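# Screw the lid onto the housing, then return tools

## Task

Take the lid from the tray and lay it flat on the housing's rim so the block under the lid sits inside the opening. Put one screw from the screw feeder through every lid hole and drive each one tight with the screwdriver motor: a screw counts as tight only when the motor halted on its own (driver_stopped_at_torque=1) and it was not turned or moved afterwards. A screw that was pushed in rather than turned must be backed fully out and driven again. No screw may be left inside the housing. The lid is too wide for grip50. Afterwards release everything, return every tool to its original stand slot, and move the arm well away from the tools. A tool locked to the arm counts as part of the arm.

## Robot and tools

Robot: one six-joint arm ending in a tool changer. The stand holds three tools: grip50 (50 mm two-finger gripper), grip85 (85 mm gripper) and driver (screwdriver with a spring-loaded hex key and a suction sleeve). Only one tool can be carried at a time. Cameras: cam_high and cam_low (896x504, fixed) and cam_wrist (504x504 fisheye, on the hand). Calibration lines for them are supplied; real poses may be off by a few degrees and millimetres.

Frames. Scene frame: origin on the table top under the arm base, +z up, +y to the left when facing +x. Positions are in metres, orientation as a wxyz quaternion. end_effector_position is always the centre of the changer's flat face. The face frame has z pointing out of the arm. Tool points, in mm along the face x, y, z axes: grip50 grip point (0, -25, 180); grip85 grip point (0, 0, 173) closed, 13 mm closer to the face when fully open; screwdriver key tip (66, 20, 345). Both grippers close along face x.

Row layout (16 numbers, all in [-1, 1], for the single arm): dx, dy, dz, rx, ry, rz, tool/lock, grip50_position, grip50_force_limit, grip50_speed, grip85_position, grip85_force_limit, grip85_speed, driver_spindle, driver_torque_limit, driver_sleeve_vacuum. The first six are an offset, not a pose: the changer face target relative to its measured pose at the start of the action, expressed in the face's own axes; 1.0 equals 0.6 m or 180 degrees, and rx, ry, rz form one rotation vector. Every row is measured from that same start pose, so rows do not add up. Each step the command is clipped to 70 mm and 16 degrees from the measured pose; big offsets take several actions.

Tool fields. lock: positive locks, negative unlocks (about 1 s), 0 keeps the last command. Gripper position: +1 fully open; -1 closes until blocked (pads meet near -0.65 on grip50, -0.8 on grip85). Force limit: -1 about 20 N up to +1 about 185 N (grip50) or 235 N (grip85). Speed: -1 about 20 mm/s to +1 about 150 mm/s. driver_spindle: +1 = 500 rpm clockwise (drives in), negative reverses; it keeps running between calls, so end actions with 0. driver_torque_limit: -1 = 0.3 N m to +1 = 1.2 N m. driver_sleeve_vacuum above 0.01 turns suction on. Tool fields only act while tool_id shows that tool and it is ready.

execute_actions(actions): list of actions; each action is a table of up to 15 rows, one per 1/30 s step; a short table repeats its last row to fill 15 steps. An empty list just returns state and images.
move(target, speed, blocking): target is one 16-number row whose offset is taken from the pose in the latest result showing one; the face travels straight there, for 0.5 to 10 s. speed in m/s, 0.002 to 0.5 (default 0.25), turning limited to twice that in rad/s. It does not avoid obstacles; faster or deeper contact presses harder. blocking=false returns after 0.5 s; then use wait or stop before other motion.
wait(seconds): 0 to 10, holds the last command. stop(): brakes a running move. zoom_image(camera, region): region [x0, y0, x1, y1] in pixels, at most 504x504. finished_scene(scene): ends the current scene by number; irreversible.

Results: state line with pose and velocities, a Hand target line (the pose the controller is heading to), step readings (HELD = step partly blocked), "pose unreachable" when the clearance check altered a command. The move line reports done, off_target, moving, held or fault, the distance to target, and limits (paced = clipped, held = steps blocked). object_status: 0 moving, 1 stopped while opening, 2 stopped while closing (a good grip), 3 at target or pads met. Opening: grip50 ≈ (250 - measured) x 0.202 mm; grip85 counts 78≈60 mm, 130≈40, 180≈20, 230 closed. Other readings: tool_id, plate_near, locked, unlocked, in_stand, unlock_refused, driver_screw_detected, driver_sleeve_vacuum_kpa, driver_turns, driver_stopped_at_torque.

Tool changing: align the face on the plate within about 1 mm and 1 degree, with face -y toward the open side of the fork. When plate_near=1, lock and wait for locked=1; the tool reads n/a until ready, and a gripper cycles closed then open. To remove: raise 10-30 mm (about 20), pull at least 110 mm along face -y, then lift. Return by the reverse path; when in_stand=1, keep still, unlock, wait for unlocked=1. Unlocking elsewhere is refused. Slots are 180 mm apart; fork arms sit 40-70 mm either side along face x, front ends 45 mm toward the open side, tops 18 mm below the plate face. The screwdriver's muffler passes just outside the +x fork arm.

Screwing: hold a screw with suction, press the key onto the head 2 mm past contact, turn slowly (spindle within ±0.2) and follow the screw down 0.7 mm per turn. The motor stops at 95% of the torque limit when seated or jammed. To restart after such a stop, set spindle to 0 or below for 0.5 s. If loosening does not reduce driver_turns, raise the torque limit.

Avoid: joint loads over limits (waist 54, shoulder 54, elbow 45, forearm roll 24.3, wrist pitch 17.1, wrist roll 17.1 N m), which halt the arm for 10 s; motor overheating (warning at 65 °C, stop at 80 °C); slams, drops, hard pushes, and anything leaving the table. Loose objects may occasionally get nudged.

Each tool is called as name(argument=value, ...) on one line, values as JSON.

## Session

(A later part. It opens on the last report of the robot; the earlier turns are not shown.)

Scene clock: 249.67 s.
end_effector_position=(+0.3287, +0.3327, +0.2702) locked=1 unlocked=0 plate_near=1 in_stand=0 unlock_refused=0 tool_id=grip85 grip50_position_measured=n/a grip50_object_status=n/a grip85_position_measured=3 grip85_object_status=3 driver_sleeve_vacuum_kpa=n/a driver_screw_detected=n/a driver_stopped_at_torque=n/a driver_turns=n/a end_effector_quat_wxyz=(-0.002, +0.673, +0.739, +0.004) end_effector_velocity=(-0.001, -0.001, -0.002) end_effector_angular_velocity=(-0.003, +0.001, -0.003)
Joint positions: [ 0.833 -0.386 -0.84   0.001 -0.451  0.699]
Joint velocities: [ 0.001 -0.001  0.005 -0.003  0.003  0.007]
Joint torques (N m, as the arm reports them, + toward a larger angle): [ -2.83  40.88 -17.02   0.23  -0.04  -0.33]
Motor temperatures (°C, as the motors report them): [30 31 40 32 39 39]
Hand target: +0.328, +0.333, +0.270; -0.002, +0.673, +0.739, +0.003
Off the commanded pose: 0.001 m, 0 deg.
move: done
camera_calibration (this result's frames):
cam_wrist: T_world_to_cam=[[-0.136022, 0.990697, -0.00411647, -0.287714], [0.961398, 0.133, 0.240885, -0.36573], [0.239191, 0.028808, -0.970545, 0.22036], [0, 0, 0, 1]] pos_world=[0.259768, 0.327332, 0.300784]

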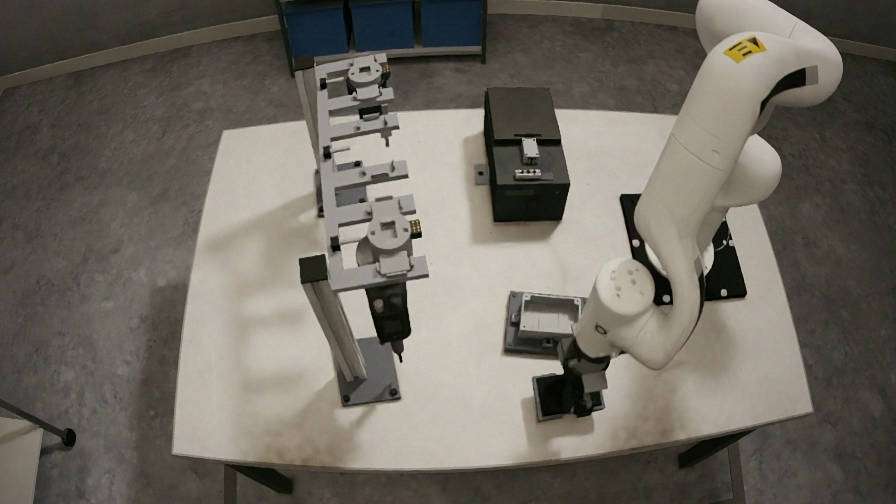

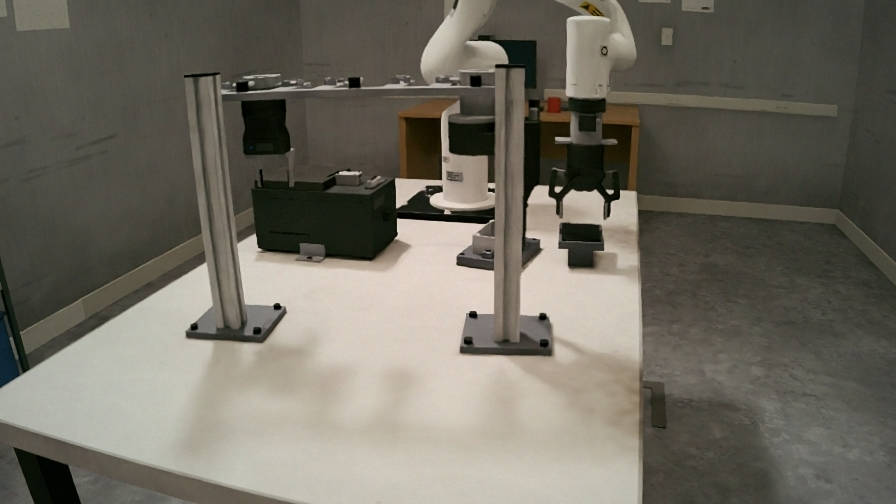

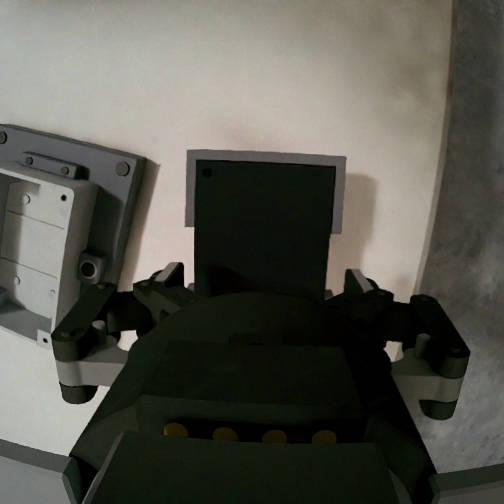

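move(target=[-0.0033,0,0.042,0,0,0.0033,0,0,0,0,1,0,1,0,-1,-1], speed=0.08)

zoom_image(camera="cam_low", region=[530,190,640,280])

zoom_image(camera="cam_wrist", region=[130,130,400,330])

Scene clock: 292.83 s.
end_effector_position=(+0.3290, +0.3310, +0.2451) locked=1 unlocked=0 plate_near=1 in_stand=0 unlock_refused=0 tool_id=grip85 grip50_position_measured=n/a grip50_object_status=n/a grip85_position_measured=3 grip85_object_status=3 driver_sleeve_vacuum_kpa=n/a driver_screw_detected=n/a driver_stopped_at_torque=n/a driver_turns=n/a end_effector_quat_wxyz=(-0.002, +0.677, +0.736, +0.004) end_effector_velocity=(-0.000, +0.000, -0.000) end_effector_angular_velocity=(+0.000, -0.001, +0.001)
Joint positions: [ 0.83  -0.434 -0.832  0.001 -0.395  0.706]
Joint velocities: [ 0.001 -0.001 -0.    -0.     0.002  0.001]
Joint torques (N m, as the arm reports them, + toward a larger angle): [ -0.17  40.91 -16.26   0.35   0.01  -0.29]
Motor temperatures (°C, as the motors report them): [30 31 39 32 39 39]
Hand target: +0.329, +0.331, +0.245; -0.002, +0.677, +0.736, +0.004
Off the commanded pose: 0.000 m, 0 deg.
move: done
camera_calibration (this result's frames):
cam_wrist: T_world_to_cam=[[-0.125733, 0.992056, -0.00401249, -0.289903], [0.962694, 0.122987, 0.241027, -0.356891], [0.239606, 0.0264423, -0.97051, 0.196648], [0, 0, 0, 1]] pos_world=[0.260008, 0.326293, 0.275706]

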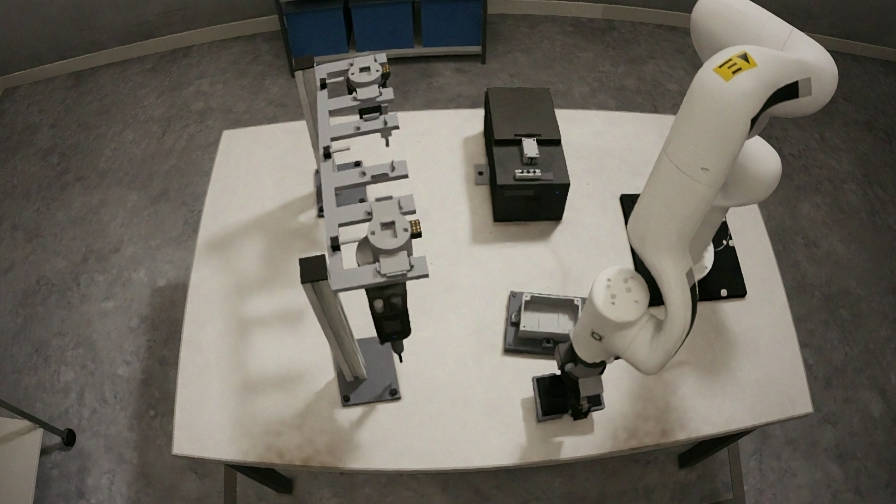

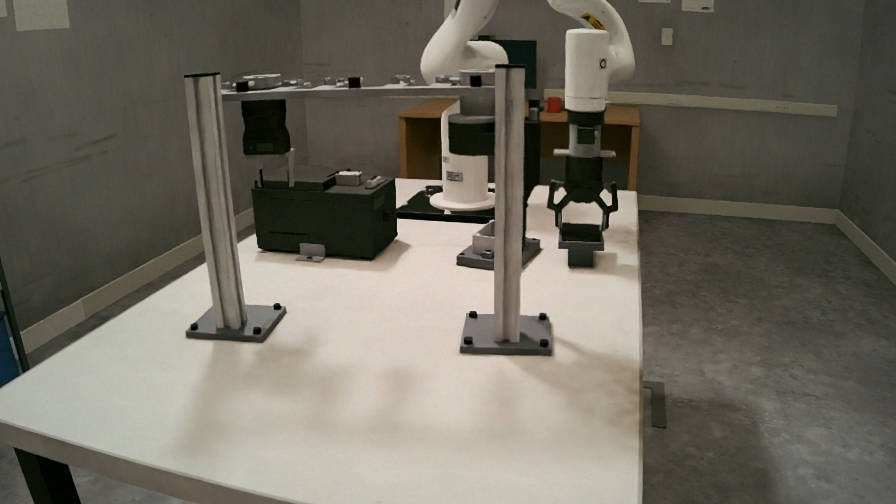

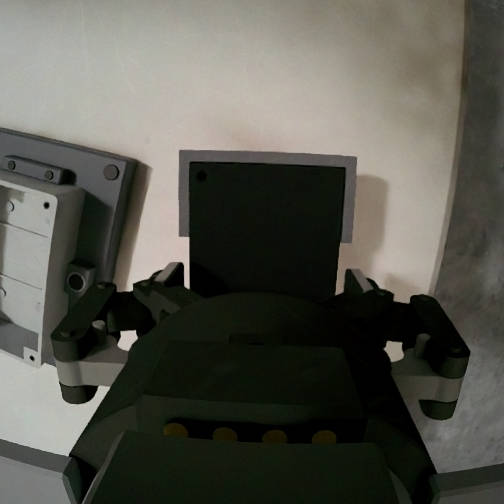

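Region (530, 190, 640, 280) of cam_low's 896x504 image, scaled by 4.582, with more detail than that image has; it fills the top 412 rows of this view, and the rest is white.

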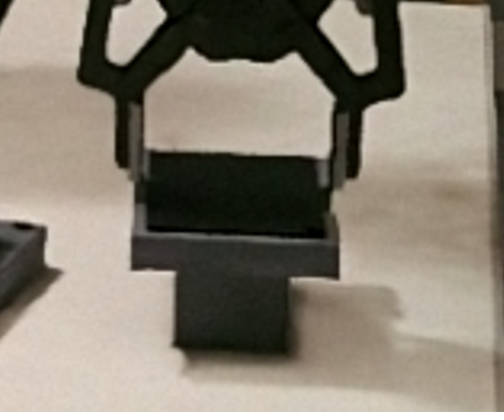

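Region (130, 130, 400, 330) of cam_wrist's 504x504 image, scaled by 1.867, with more detail than that image has; it fills the top 373 rows of this view, and the rest is white.

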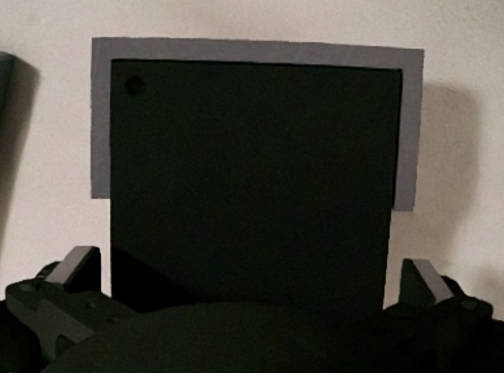

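execute_actions(actions=[[[-0.0017,0,0,0,0,0,0,0,0,0,1,0,1,0,-1,-1]],[[0,0,0.008,0,0,0,0,0,0,0,1,0,1,0,-1,-1]],[[0,0,0.007,0,0,0,0,0,0,0,1,0,1,0,-1,-1]]])

zoom_image(camera="cam_low", region=[530,190,640,280])

Scene clock: 306.33 s.
end_effector_position=(+0.3291, +0.3301, +0.2361) locked=1 unlocked=0 plate_near=1 in_stand=0 unlock_refused=0 tool_id=grip85 grip50_position_measured=n/a grip50_object_status=n/a grip85_position_measured=3 grip85_object_status=3 driver_sleeve_vacuum_kpa=n/a driver_screw_detected=n/a driver_stopped_at_torque=n/a driver_turns=n/a end_effector_quat_wxyz=(-0.002, +0.677, +0.736, +0.004) end_effector_velocity=(+0.000, +0.000, +0.000) end_effector_angular_velocity=(+0.001, -0.000, -0.001)
Joint positions: [ 0.828 -0.451 -0.829  0.001 -0.375  0.705]
Joint velocities: [ 0.001 -0.    -0.001  0.001 -0.     0.   ]
Joint torques (N m, as the arm reports them, + toward a larger angle): [ -0.5   41.89 -15.57  -0.11  -0.04  -0.27]
Motor temperatures (°C, as the motors report them): [30 31 39 32 39 39]
Hand target: +0.329, +0.330, +0.236; -0.002, +0.677, +0.736, +0.004
Off the commanded pose: 0.000 m, 0 deg.
Step readings (end_effector_position; steps 1 to 15: 1st action; 16 to 30: 2nd action; 31 to 45: 3rd action):
0: (+0.3290, +0.3309, +0.2449)
1: (+0.3290, +0.3309, +0.2449)
2: (+0.3290, +0.3308, +0.2450)
4: (+0.3290, +0.3303, +0.2450)
8: (+0.3291, +0.3300, +0.2451)
15: (+0.3291, +0.3300, +0.2451)
16: (+0.3291, +0.3300, +0.2451)
17: (+0.3292, +0.3300, +0.2446)
19: (+0.3292, +0.3300, +0.2422)
23: (+0.3290, +0.3299, +0.2404)
30: (+0.3291, +0.3300, +0.2403)
31: (+0.3291, +0.3300, +0.2403)
32: (+0.3292, +0.3301, +0.2399)
34: (+0.3292, +0.3301, +0.2378)
38: (+0.3290, +0.3300, +0.2362)
45: end_effector_position above
camera_calibration (this result's frames):
cam_wrist: T_world_to_cam=[[-0.125722, 0.992058, -0.00395227, -0.289025], [0.962666, 0.122958, 0.241155, -0.354768], [0.239726, 0.0265139, -0.970478, 0.187893], [0, 0, 0, 1]] pos_world=[0.260143, 0.32537, 0.266758]

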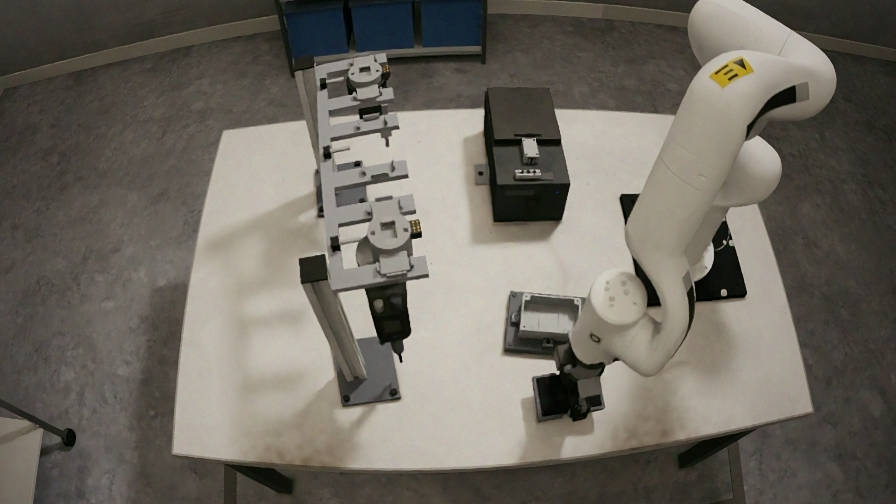

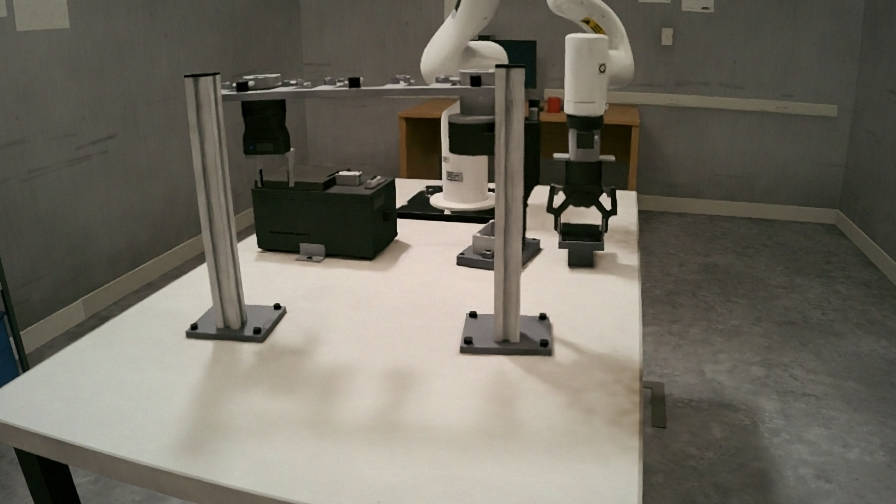

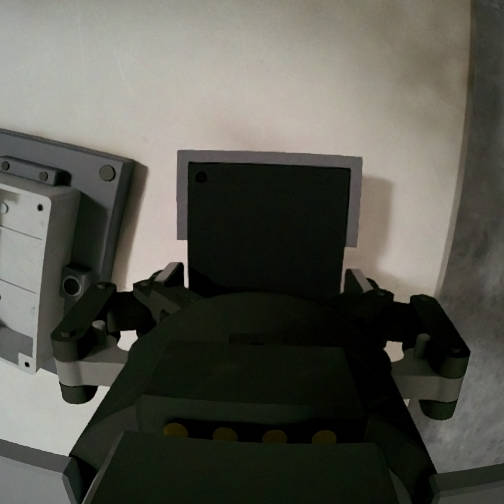

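Region (530, 190, 640, 280) of cam_low's 896x504 image, scaled by 4.582, with more detail than that image has; it fills the top 412 rows of this view, and the rest is white.

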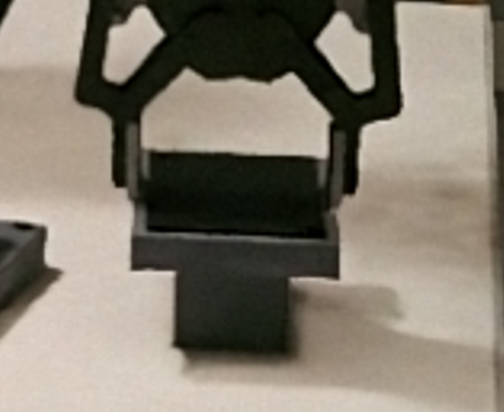

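execute_actions(actions=[[[0,0,0.0025,0,0,0,0,0,0,0,1,0,1,0,-1,-1]],[[0,0,0,0,0,0,0,0,0,0,-1,-0.3,-0.5,0,-1,-1]],[[0,0,0,0,0,0,0,0,0,0,-1,-0.3,-0.5,0,-1,-1]]])

zoom_image(camera="cam_low", region=[530,190,640,280])

Scene clock: 316.83 s.
end_effector_position=(+0.3293, +0.3302, +0.2353) locked=1 unlocked=0 plate_near=1 in_stand=0 unlock_refused=0 tool_id=grip85 grip50_position_measured=n/a grip50_object_status=n/a grip85_position_measured=25 grip85_object_status=2 driver_sleeve_vacuum_kpa=n/a driver_screw_detected=n/a driver_stopped_at_torque=n/a driver_turns=n/a end_effector_quat_wxyz=(-0.002, +0.677, +0.736, +0.004) end_effector_velocity=(-0.000, +0.000, -0.000) end_effector_angular_velocity=(+0.001, -0.000, +0.000)
Joint positions: [ 0.828 -0.454 -0.83   0.001 -0.373  0.705]
Joint velocities: [ 0.001  0.     0.001  0.001  0.001 -0.   ]
Joint torques (N m, as the arm reports them, + toward a larger angle): [ -0.76  27.24 -12.97  -0.03   2.56  -0.18]
Motor temperatures (°C, as the motors report them): [30 31 39 32 39 39]
Hand target: +0.329, +0.330, +0.235; -0.002, +0.677, +0.736, +0.004
Off the commanded pose: 0.000 m, 0 deg.
Step readings (end_effector_position; steps 1 to 15: 1st action; 16 to 30: 2nd action; 31 to 45: 3rd action):
0: (+0.3291, +0.3300, +0.2361)
1: (+0.3291, +0.3300, +0.2361)
2: (+0.3292, +0.3301, +0.2359)
4: (+0.3292, +0.3301, +0.2352)
8: (+0.3291, +0.3300, +0.2347)
15: (+0.3292, +0.3301, +0.2347)
16: (+0.3292, +0.3301, +0.2347)
17: (+0.3292, +0.3301, +0.2347)
19: (+0.3292, +0.3301, +0.2347)
23: (+0.3293, +0.3302, +0.2354)
30: (+0.3293, +0.3301, +0.2352)
31: (+0.3293, +0.3301, +0.2352)
32: (+0.3293, +0.3302, +0.2352)
34: (+0.3293, +0.3301, +0.2353)
38: (+0.3293, +0.3301, +0.2353)
45: end_effector_position above
camera_calibration (this result's frames):
cam_wrist: T_world_to_cam=[[-0.125664, 0.992064, -0.00410755, -0.289096], [0.962717, 0.122944, 0.240958, -0.35465], [0.239551, 0.0263253, -0.970527, 0.187126], [0, 0, 0, 1]] pos_world=[0.260272, 0.325478, 0.265879]

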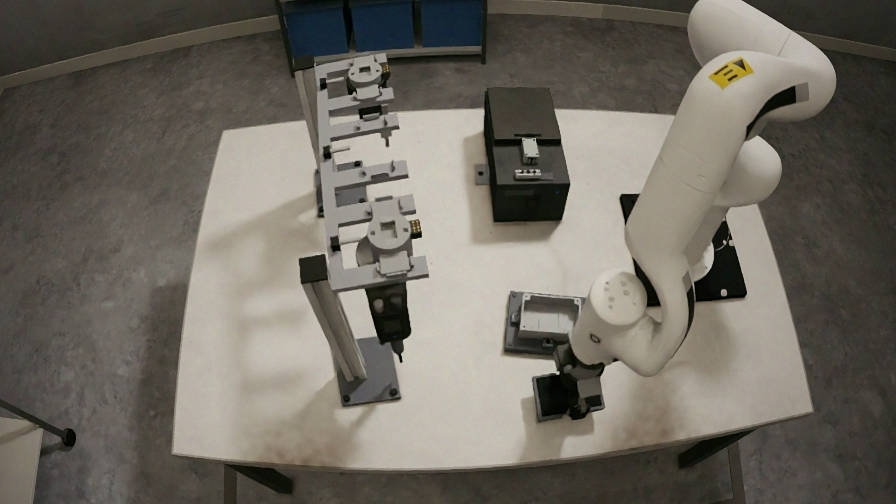

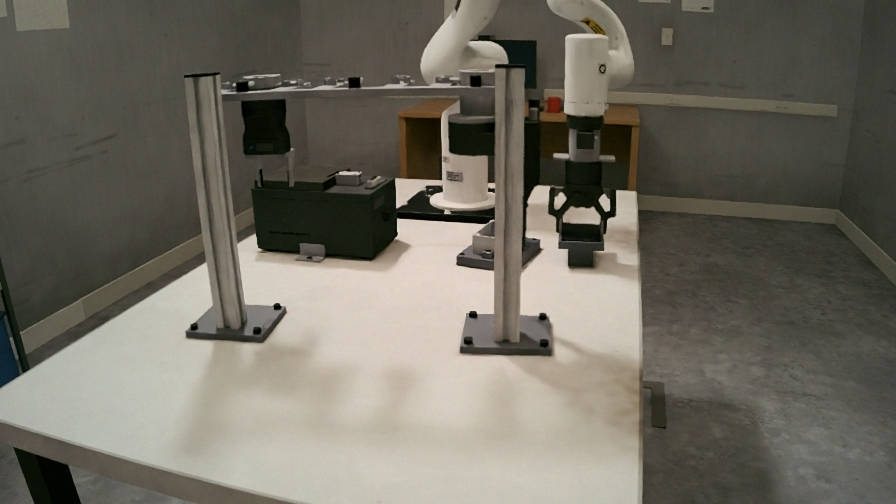

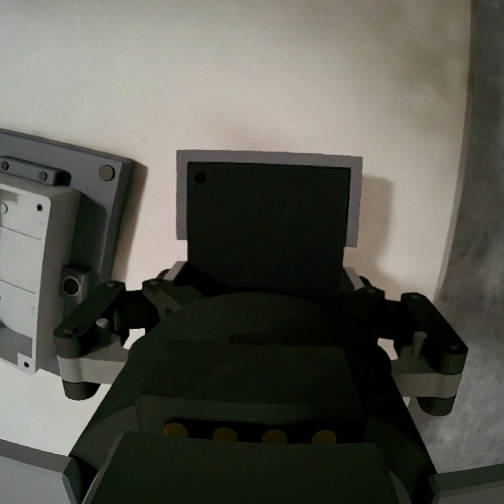

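Region (530, 190, 640, 280) of cam_low's 896x504 image, scaled by 4.582, with more detail than that image has; it fills the top 412 rows of this view, and the rest is white.

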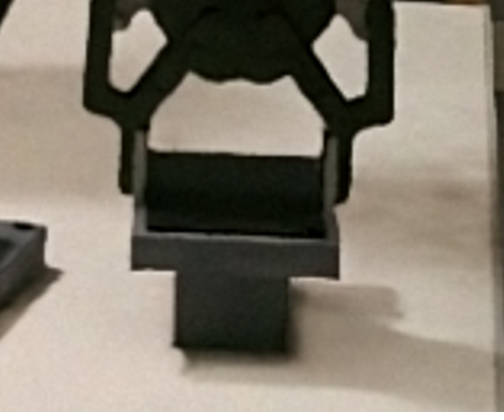

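move(target=[0,0,-0.1,0,0,0,0,0,0,0,-1,-0.3,-0.5,0,-1,-1], speed=0.08)

zoom_image(camera="cam_low", region=[530,150,640,260])

Scene clock: 330.07 s.
end_effector_position=(+0.3290, +0.3297, +0.2950) locked=1 unlocked=0 plate_near=1 in_stand=0 unlock_refused=0 tool_id=grip85 grip50_position_measured=n/a grip50_object_status=n/a grip85_position_measured=26 grip85_object_status=2 driver_sleeve_vacuum_kpa=n/a driver_screw_detected=n/a driver_stopped_at_torque=n/a driver_turns=n/a end_effector_quat_wxyz=(-0.002, +0.677, +0.736, +0.004) end_effector_velocity=(-0.000, +0.000, +0.001) end_effector_angular_velocity=(+0.000, +0.000, +0.000)
Joint positions: [ 0.828 -0.335 -0.844  0.001 -0.506  0.704]
Joint velocities: [ 0.     0.001 -0.001  0.001 -0.001 -0.001]
Joint torques (N m, as the arm reports them, + toward a larger angle): [ -1.41  39.62 -18.84   0.17   0.07  -0.24]
Motor temperatures (°C, as the motors report them): [30 31 39 32 40 39]
Hand target: +0.329, +0.330, +0.295; -0.002, +0.677, +0.736, +0.004
Off the commanded pose: 0.000 m, 0 deg.
move: done
camera_calibration (this result's frames):
cam_wrist: T_world_to_cam=[[-0.125766, 0.992051, -0.00418214, -0.288348], [0.962803, 0.123072, 0.240548, -0.368714], [0.239151, 0.0262261, -0.970628, 0.245406], [0, 0, 0, 1]] pos_world=[0.260046, 0.324999, 0.325685]

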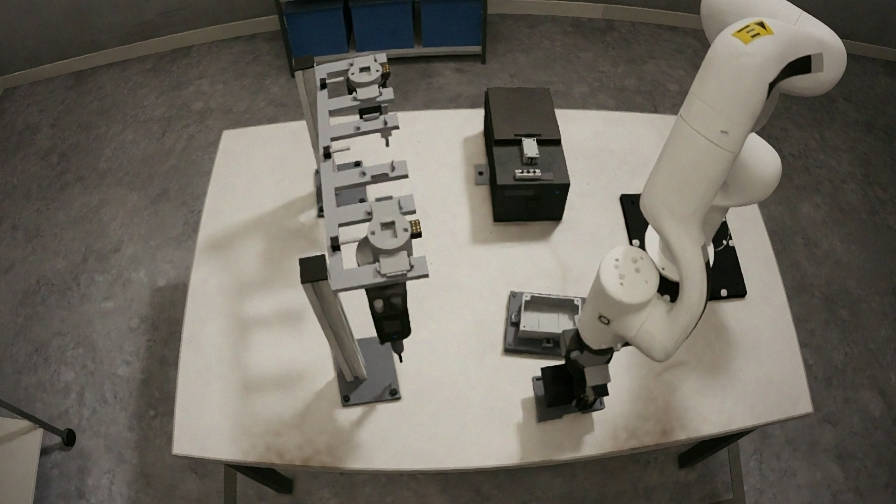

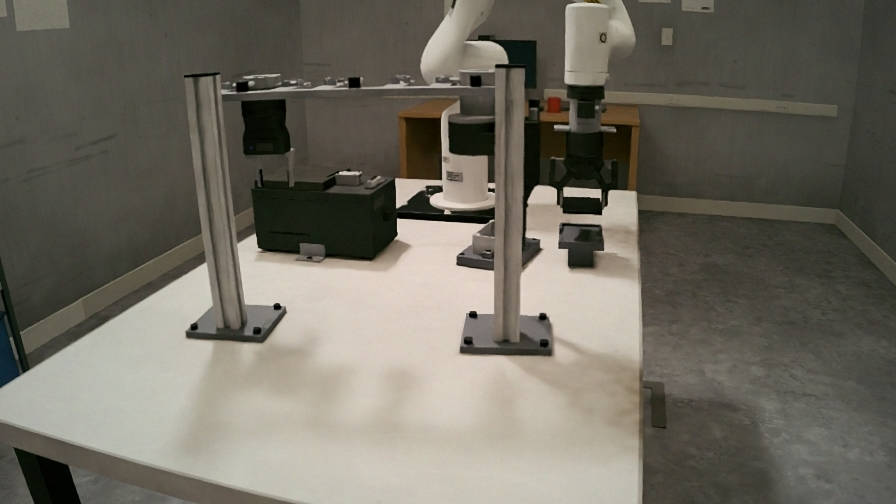

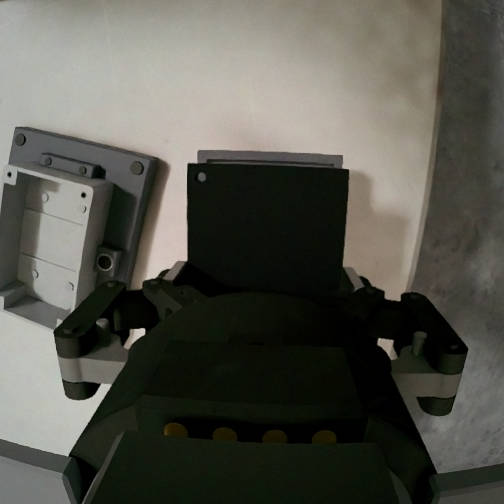

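Region (530, 150, 640, 260) of cam_low's 896x504 image, scaled by 4.582, with more detail than that image has.

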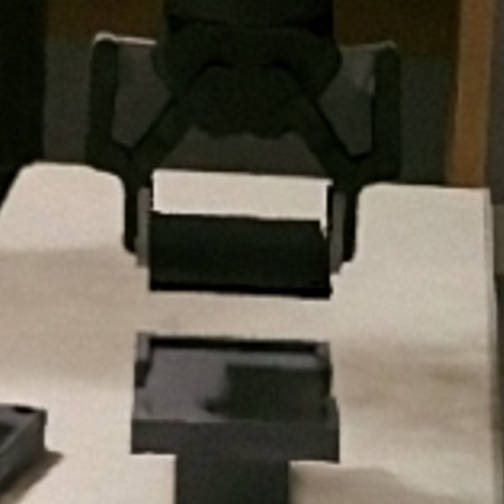

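move(target=[-0.336,0.216,-0.108,0,0,0.082,0,0,0,0,-1,-0.3,-0.5,0,-1,-1], speed=0.2)

zoom_image(camera="cam_wrist", region=[150,0,400,250])

Scene clock: 356.47 s.
end_effector_position=(+0.4744, +0.1391, +0.3587) locked=1 unlocked=0 plate_near=1 in_stand=0 unlock_refused=0 tool_id=grip85 grip50_position_measured=n/a grip50_object_status=n/a grip85_position_measured=26 grip85_object_status=2 driver_sleeve_vacuum_kpa=n/a driver_screw_detected=n/a driver_stopped_at_torque=n/a driver_turns=n/a end_effector_quat_wxyz=(-0.002, +0.766, +0.643, +0.003) end_effector_velocity=(+0.001, -0.001, +0.000) end_effector_angular_velocity=(+0.001, -0.001, -0.002)
Joint positions: [ 0.328 -0.291 -0.964  0.002 -0.671  0.461]
Joint velocities: [-0.002 -0.001 -0.002  0.001  0.    -0.001]
Joint torques (N m, as the arm reports them, + toward a larger angle): [ -1.72  41.3  -20.36   0.13  -0.09  -0.26]
Motor temperatures (°C, as the motors report them): [30 31 39 32 39 39]
Hand target: +0.475, +0.139, +0.359; -0.002, +0.766, +0.643, +0.004
Off the commanded pose: 0.000 m, 0 deg.
move: done
camera_calibration (this result's frames):
cam_wrist: T_world_to_cam=[[0.130591, 0.991429, -0.00384701, -0.20243], [0.962878, -0.125904, 0.238778, -0.465342], [0.236247, -0.0348865, -0.971067, 0.28749], [0, 0, 0, 1]] pos_world=[0.406584, 0.152136, 0.389507]

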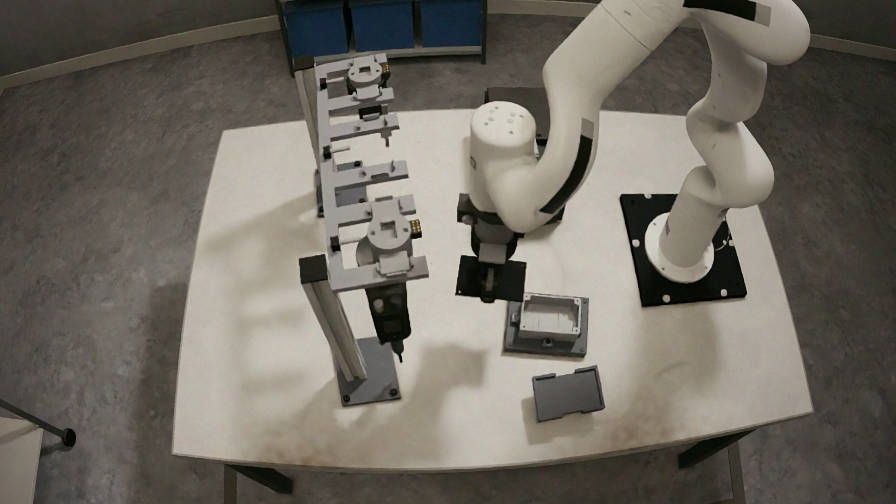

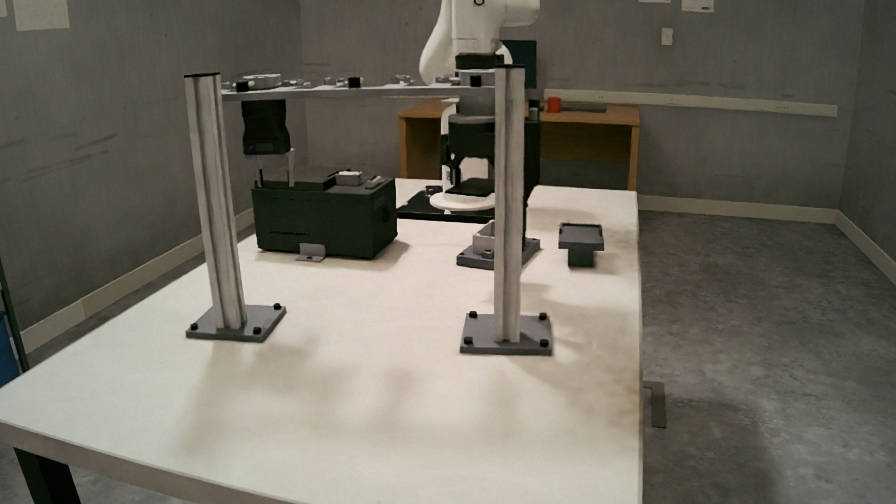

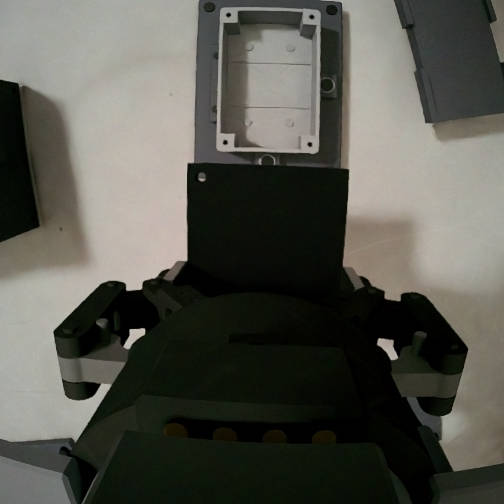

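Region (150, 0, 400, 250) of cam_wrist's 504x504 image, scaled by 2.016, with more detail than that image has.

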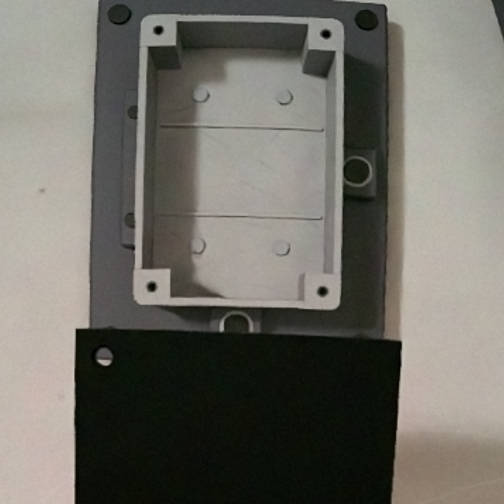

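move(target=[-0.0055,-0.213,0.148,0,0,-0.0056,0,0,0,0,-1,-0.3,-0.5,0,-1,-1], speed=0.15)

zoom_image(camera="cam_wrist", region=[150,90,400,250])

zoom_image(camera="cam_high", region=[470,240,630,380])

Scene clock: 424.20 s.
end_effector_position=(+0.3486, +0.1588, +0.2701) locked=1 unlocked=0 plate_near=1 in_stand=0 unlock_refused=0 tool_id=grip85 grip50_position_measured=n/a grip50_object_status=n/a grip85_position_measured=26 grip85_object_status=2 driver_sleeve_vacuum_kpa=n/a driver_screw_detected=n/a driver_stopped_at_torque=n/a driver_turns=n/a end_effector_quat_wxyz=(-0.002, +0.760, +0.650, +0.004) end_effector_velocity=(-0.002, -0.000, -0.001) end_effector_angular_velocity=(-0.002, +0.003, -0.001)
Joint positions: [ 0.47  -0.211 -0.604  0.002 -0.39   0.585]
Joint velocities: [ 0.002  0.     0.004 -0.003  0.001  0.006]
Joint torques (N m, as the arm reports them, + toward a larger angle): [ -2.79  28.82 -16.68  -0.32   0.    -0.29]
Motor temperatures (°C, as the motors report them): [30 31 40 32 39 39]
Hand target: +0.348, +0.159, +0.270; -0.002, +0.760, +0.650, +0.003
Off the commanded pose: 0.000 m, 0 deg.
move: done
camera_calibration (this result's frames):
cam_wrist: T_world_to_cam=[[0.113444, 0.993538, -0.00361713, -0.200206], [0.964717, -0.109281, 0.239538, -0.323983], [0.237594, -0.0306636, -0.97088, 0.23063], [0, 0, 0, 1]] pos_world=[0.280467, 0.170579, 0.300796]

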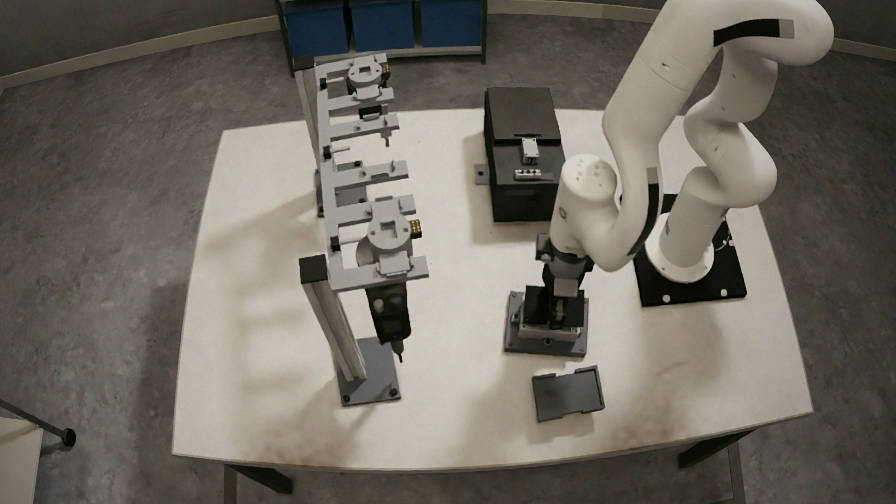

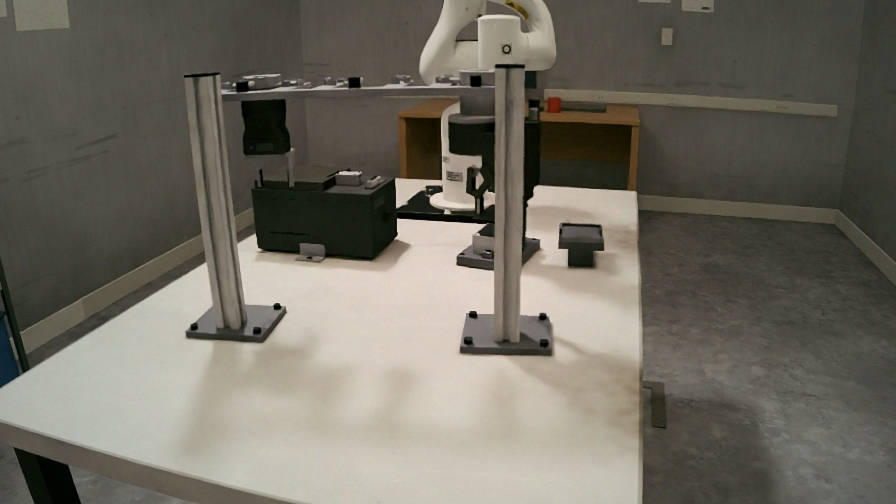

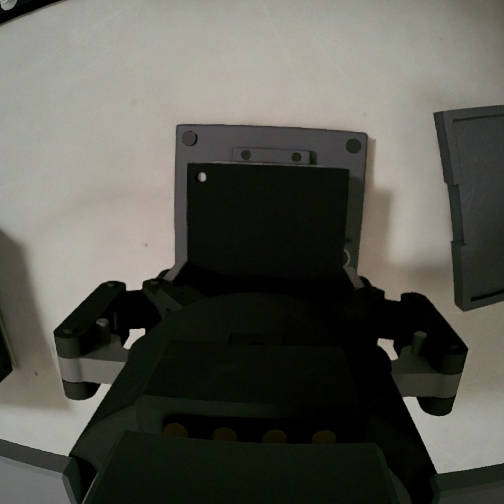

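Region (150, 90, 400, 250) of cam_wrist's 504x504 image, scaled by 2.016, with more detail than that image has; it fills the top 323 rows of this view, and the rest is white.

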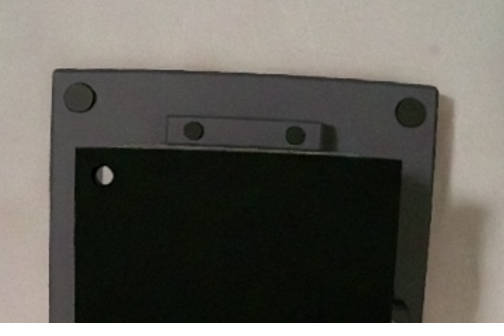

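Region (470, 240, 630, 380) of cam_high's 896x504 image, scaled by 3.150, with more detail than that image has; it fills the top 441 rows of this view, and the rest is white.

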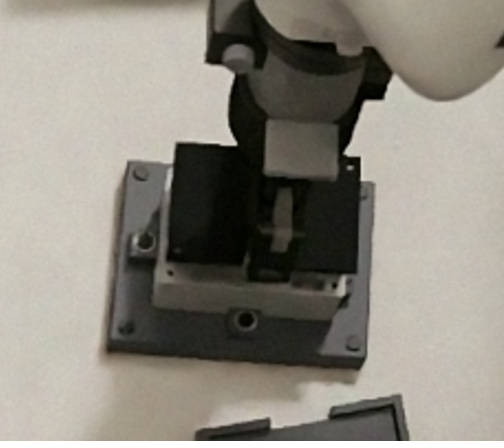

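move(target=[0,0,0.028,0,0,0.002,0,0,0,0,-1,-0.3,-0.5,0,-1,-1], speed=0.06)

zoom_image(camera="cam_wrist", region=[170,110,370,210])

zoom_image(camera="cam_high", region=[490,270,610,370])

Scene clock: 451.00 s.
end_effector_position=(+0.3486, +0.1589, +0.2534) locked=1 unlocked=0 plate_near=1 in_stand=0 unlock_refused=0 tool_id=grip85 grip50_position_measured=n/a grip50_object_status=n/a grip85_position_measured=26 grip85_object_status=2 driver_sleeve_vacuum_kpa=n/a driver_screw_detected=n/a driver_stopped_at_torque=n/a driver_turns=n/a end_effector_quat_wxyz=(-0.002, +0.762, +0.647, +0.004) end_effector_velocity=(+0.001, -0.000, -0.001) end_effector_angular_velocity=(-0.000, -0.000, -0.001)
Joint positions: [ 0.47  -0.251 -0.6    0.002 -0.345  0.591]
Joint velocities: [-0.001 -0.002 -0.001 -0.001  0.002  0.001]
Joint torques (N m, as the arm reports them, + toward a larger angle): [ -1.36  30.01 -16.09   0.11   0.02  -0.24]
Motor temperatures (°C, as the motors report them): [30 31 39 32 39 39]
Hand target: +0.349, +0.159, +0.253; -0.002, +0.762, +0.647, +0.004
Off the commanded pose: 0.000 m, 0 deg.
move: done
camera_calibration (this result's frames):
cam_wrist: T_world_to_cam=[[0.119684, 0.992805, -0.00361329, -0.202454], [0.963998, -0.11534, 0.239594, -0.31884], [0.237454, -0.0321589, -0.970866, 0.214689], [0, 0, 0, 1]] pos_world=[0.280613, 0.171126, 0.284095]

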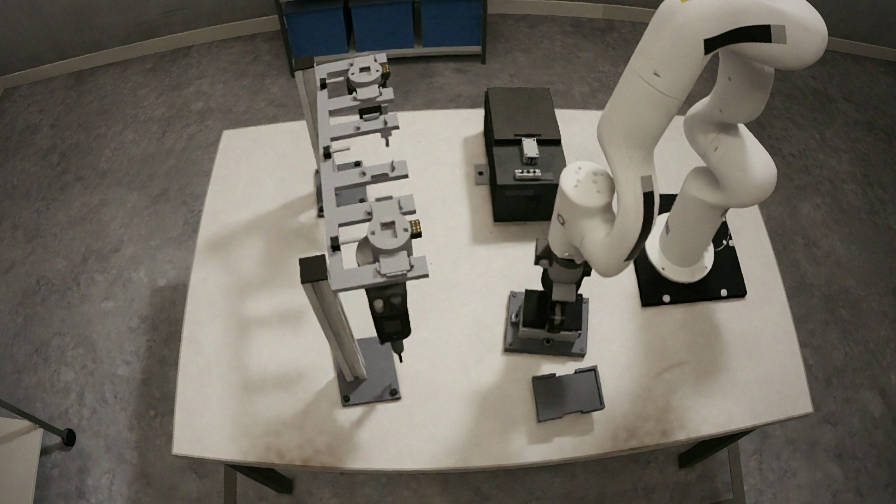

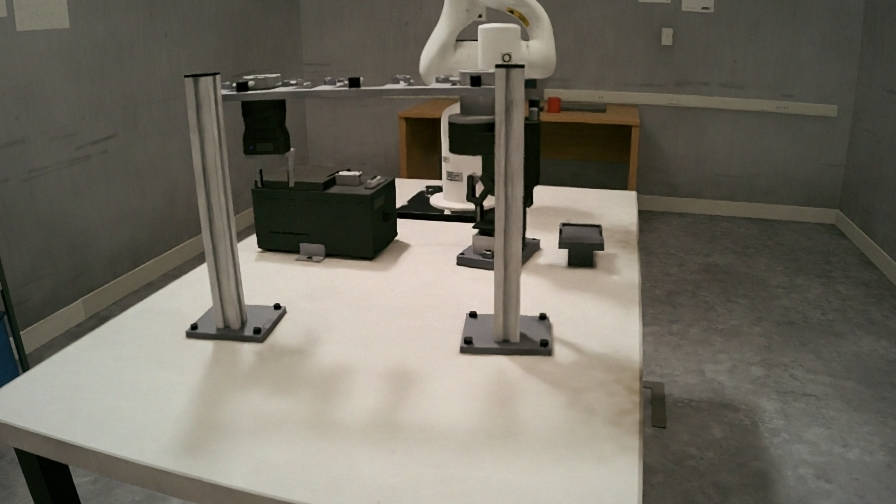

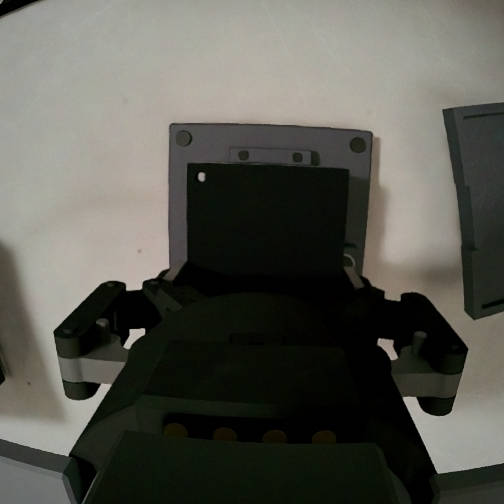

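Region (170, 110, 370, 210) of cam_wrist's 504x504 image, scaled by 2.520, with more detail than that image has.

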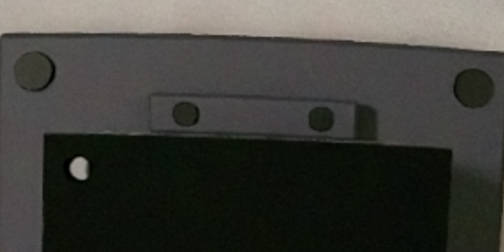

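Region (490, 270, 610, 370) of cam_high's 896x504 image, scaled by 4.200, with more detail than that image has.

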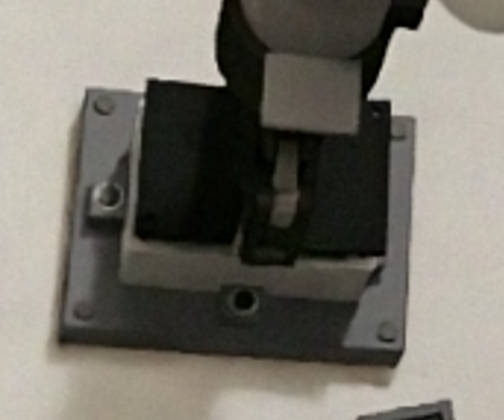

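execute_actions(actions=[[[0.0008,0,0.008,0,0,0,0,0,0,0,-1,-0.3,-0.5,0,-1,-1]],[[0,0,0.005,0,0,0,0,0,0,0,-1,-0.3,-0.5,0,-1,-1]]])

zoom_image(camera="cam_wrist", region=[170,110,370,210])

zoom_image(camera="cam_low", region=[440,190,550,280])

Scene clock: 486.67 s.
end_effector_position=(+0.3488, +0.1594, +0.2456) locked=1 unlocked=0 plate_near=1 in_stand=0 unlock_refused=0 tool_id=grip85 grip50_position_measured=n/a grip50_object_status=n/a grip85_position_measured=26 grip85_object_status=2 driver_sleeve_vacuum_kpa=n/a driver_screw_detected=n/a driver_stopped_at_torque=n/a driver_turns=n/a end_effector_quat_wxyz=(-0.002, +0.762, +0.647, +0.004) end_effector_velocity=(-0.000, -0.000, -0.000) end_effector_angular_velocity=(+0.000, +0.000, -0.002)
Joint positions: [ 0.471 -0.271 -0.599  0.002 -0.325  0.592]
Joint velocities: [-0.    -0.     0.001  0.001  0.001  0.   ]
Joint torques (N m, as the arm reports them, + toward a larger angle): [ -1.96  30.13 -15.28   0.09   0.    -0.33]
Motor temperatures (°C, as the motors report them): [30 31 39 32 39 39]
Hand target: +0.349, +0.159, +0.246; -0.002, +0.762, +0.647, +0.004
Off the commanded pose: 0.000 m, 0 deg.
Step readings (end_effector_position; steps 1 to 15: 1st action; 16 to 30: 2nd action):
0: (+0.3486, +0.1589, +0.2533)
1: (+0.3486, +0.1589, +0.2533)
2: (+0.3487, +0.1590, +0.2528)
4: (+0.3487, +0.1592, +0.2505)
8: (+0.3486, +0.1593, +0.2487)
15: (+0.3487, +0.1594, +0.2486)
16: (+0.3487, +0.1594, +0.2486)
17: (+0.3488, +0.1594, +0.2483)
19: (+0.3488, +0.1594, +0.2468)
23: (+0.3487, +0.1594, +0.2457)
30: end_effector_position above
camera_calibration (this result's frames):
cam_wrist: T_world_to_cam=[[0.119699, 0.992804, -0.00358446, -0.203041], [0.96397, -0.115357, 0.239697, -0.31706], [0.237558, -0.0321467, -0.970841, 0.207112], [0, 0, 0, 1]] pos_world=[0.280739, 0.171662, 0.276343]

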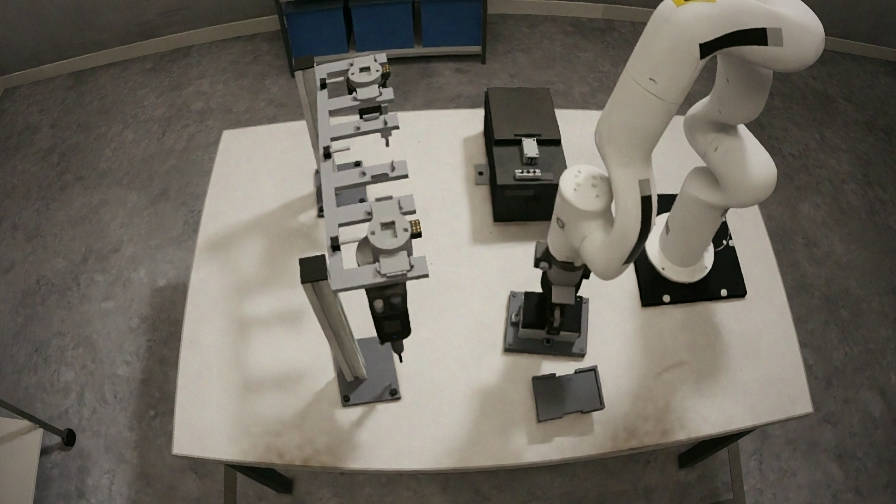

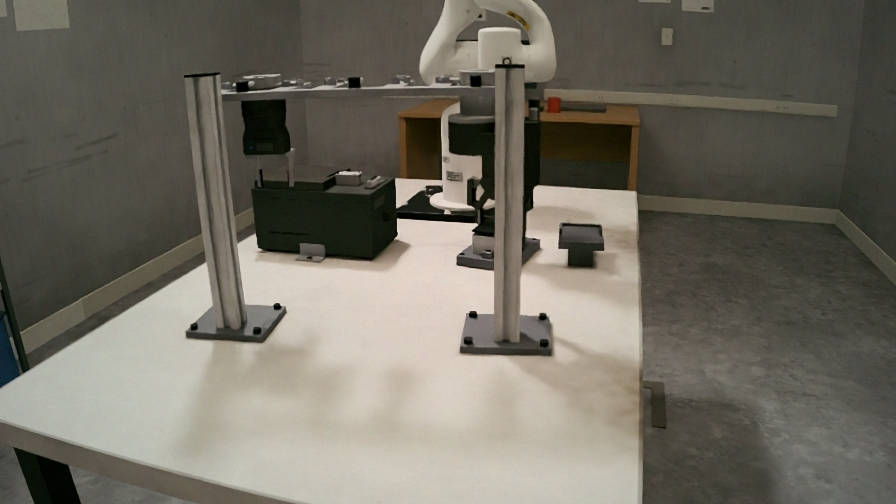

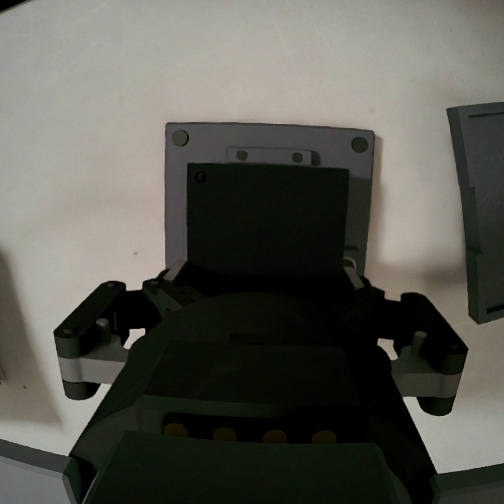

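Region (170, 110, 370, 210) of cam_wrist's 504x504 image, scaled by 2.520, with more detail than that image has.

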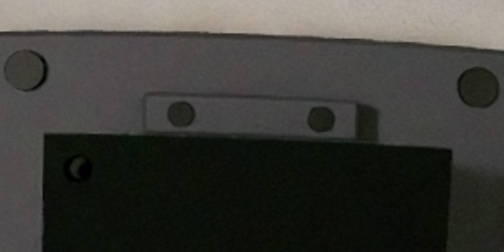

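Region (440, 190, 550, 280) of cam_low's 896x504 image, scaled by 4.582, with more detail than that image has; it fills the top 412 rows of this view, and the rest is white.

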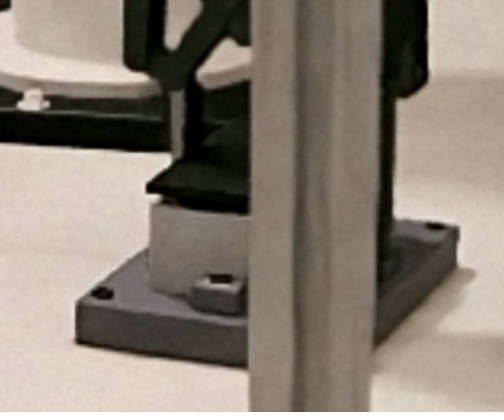

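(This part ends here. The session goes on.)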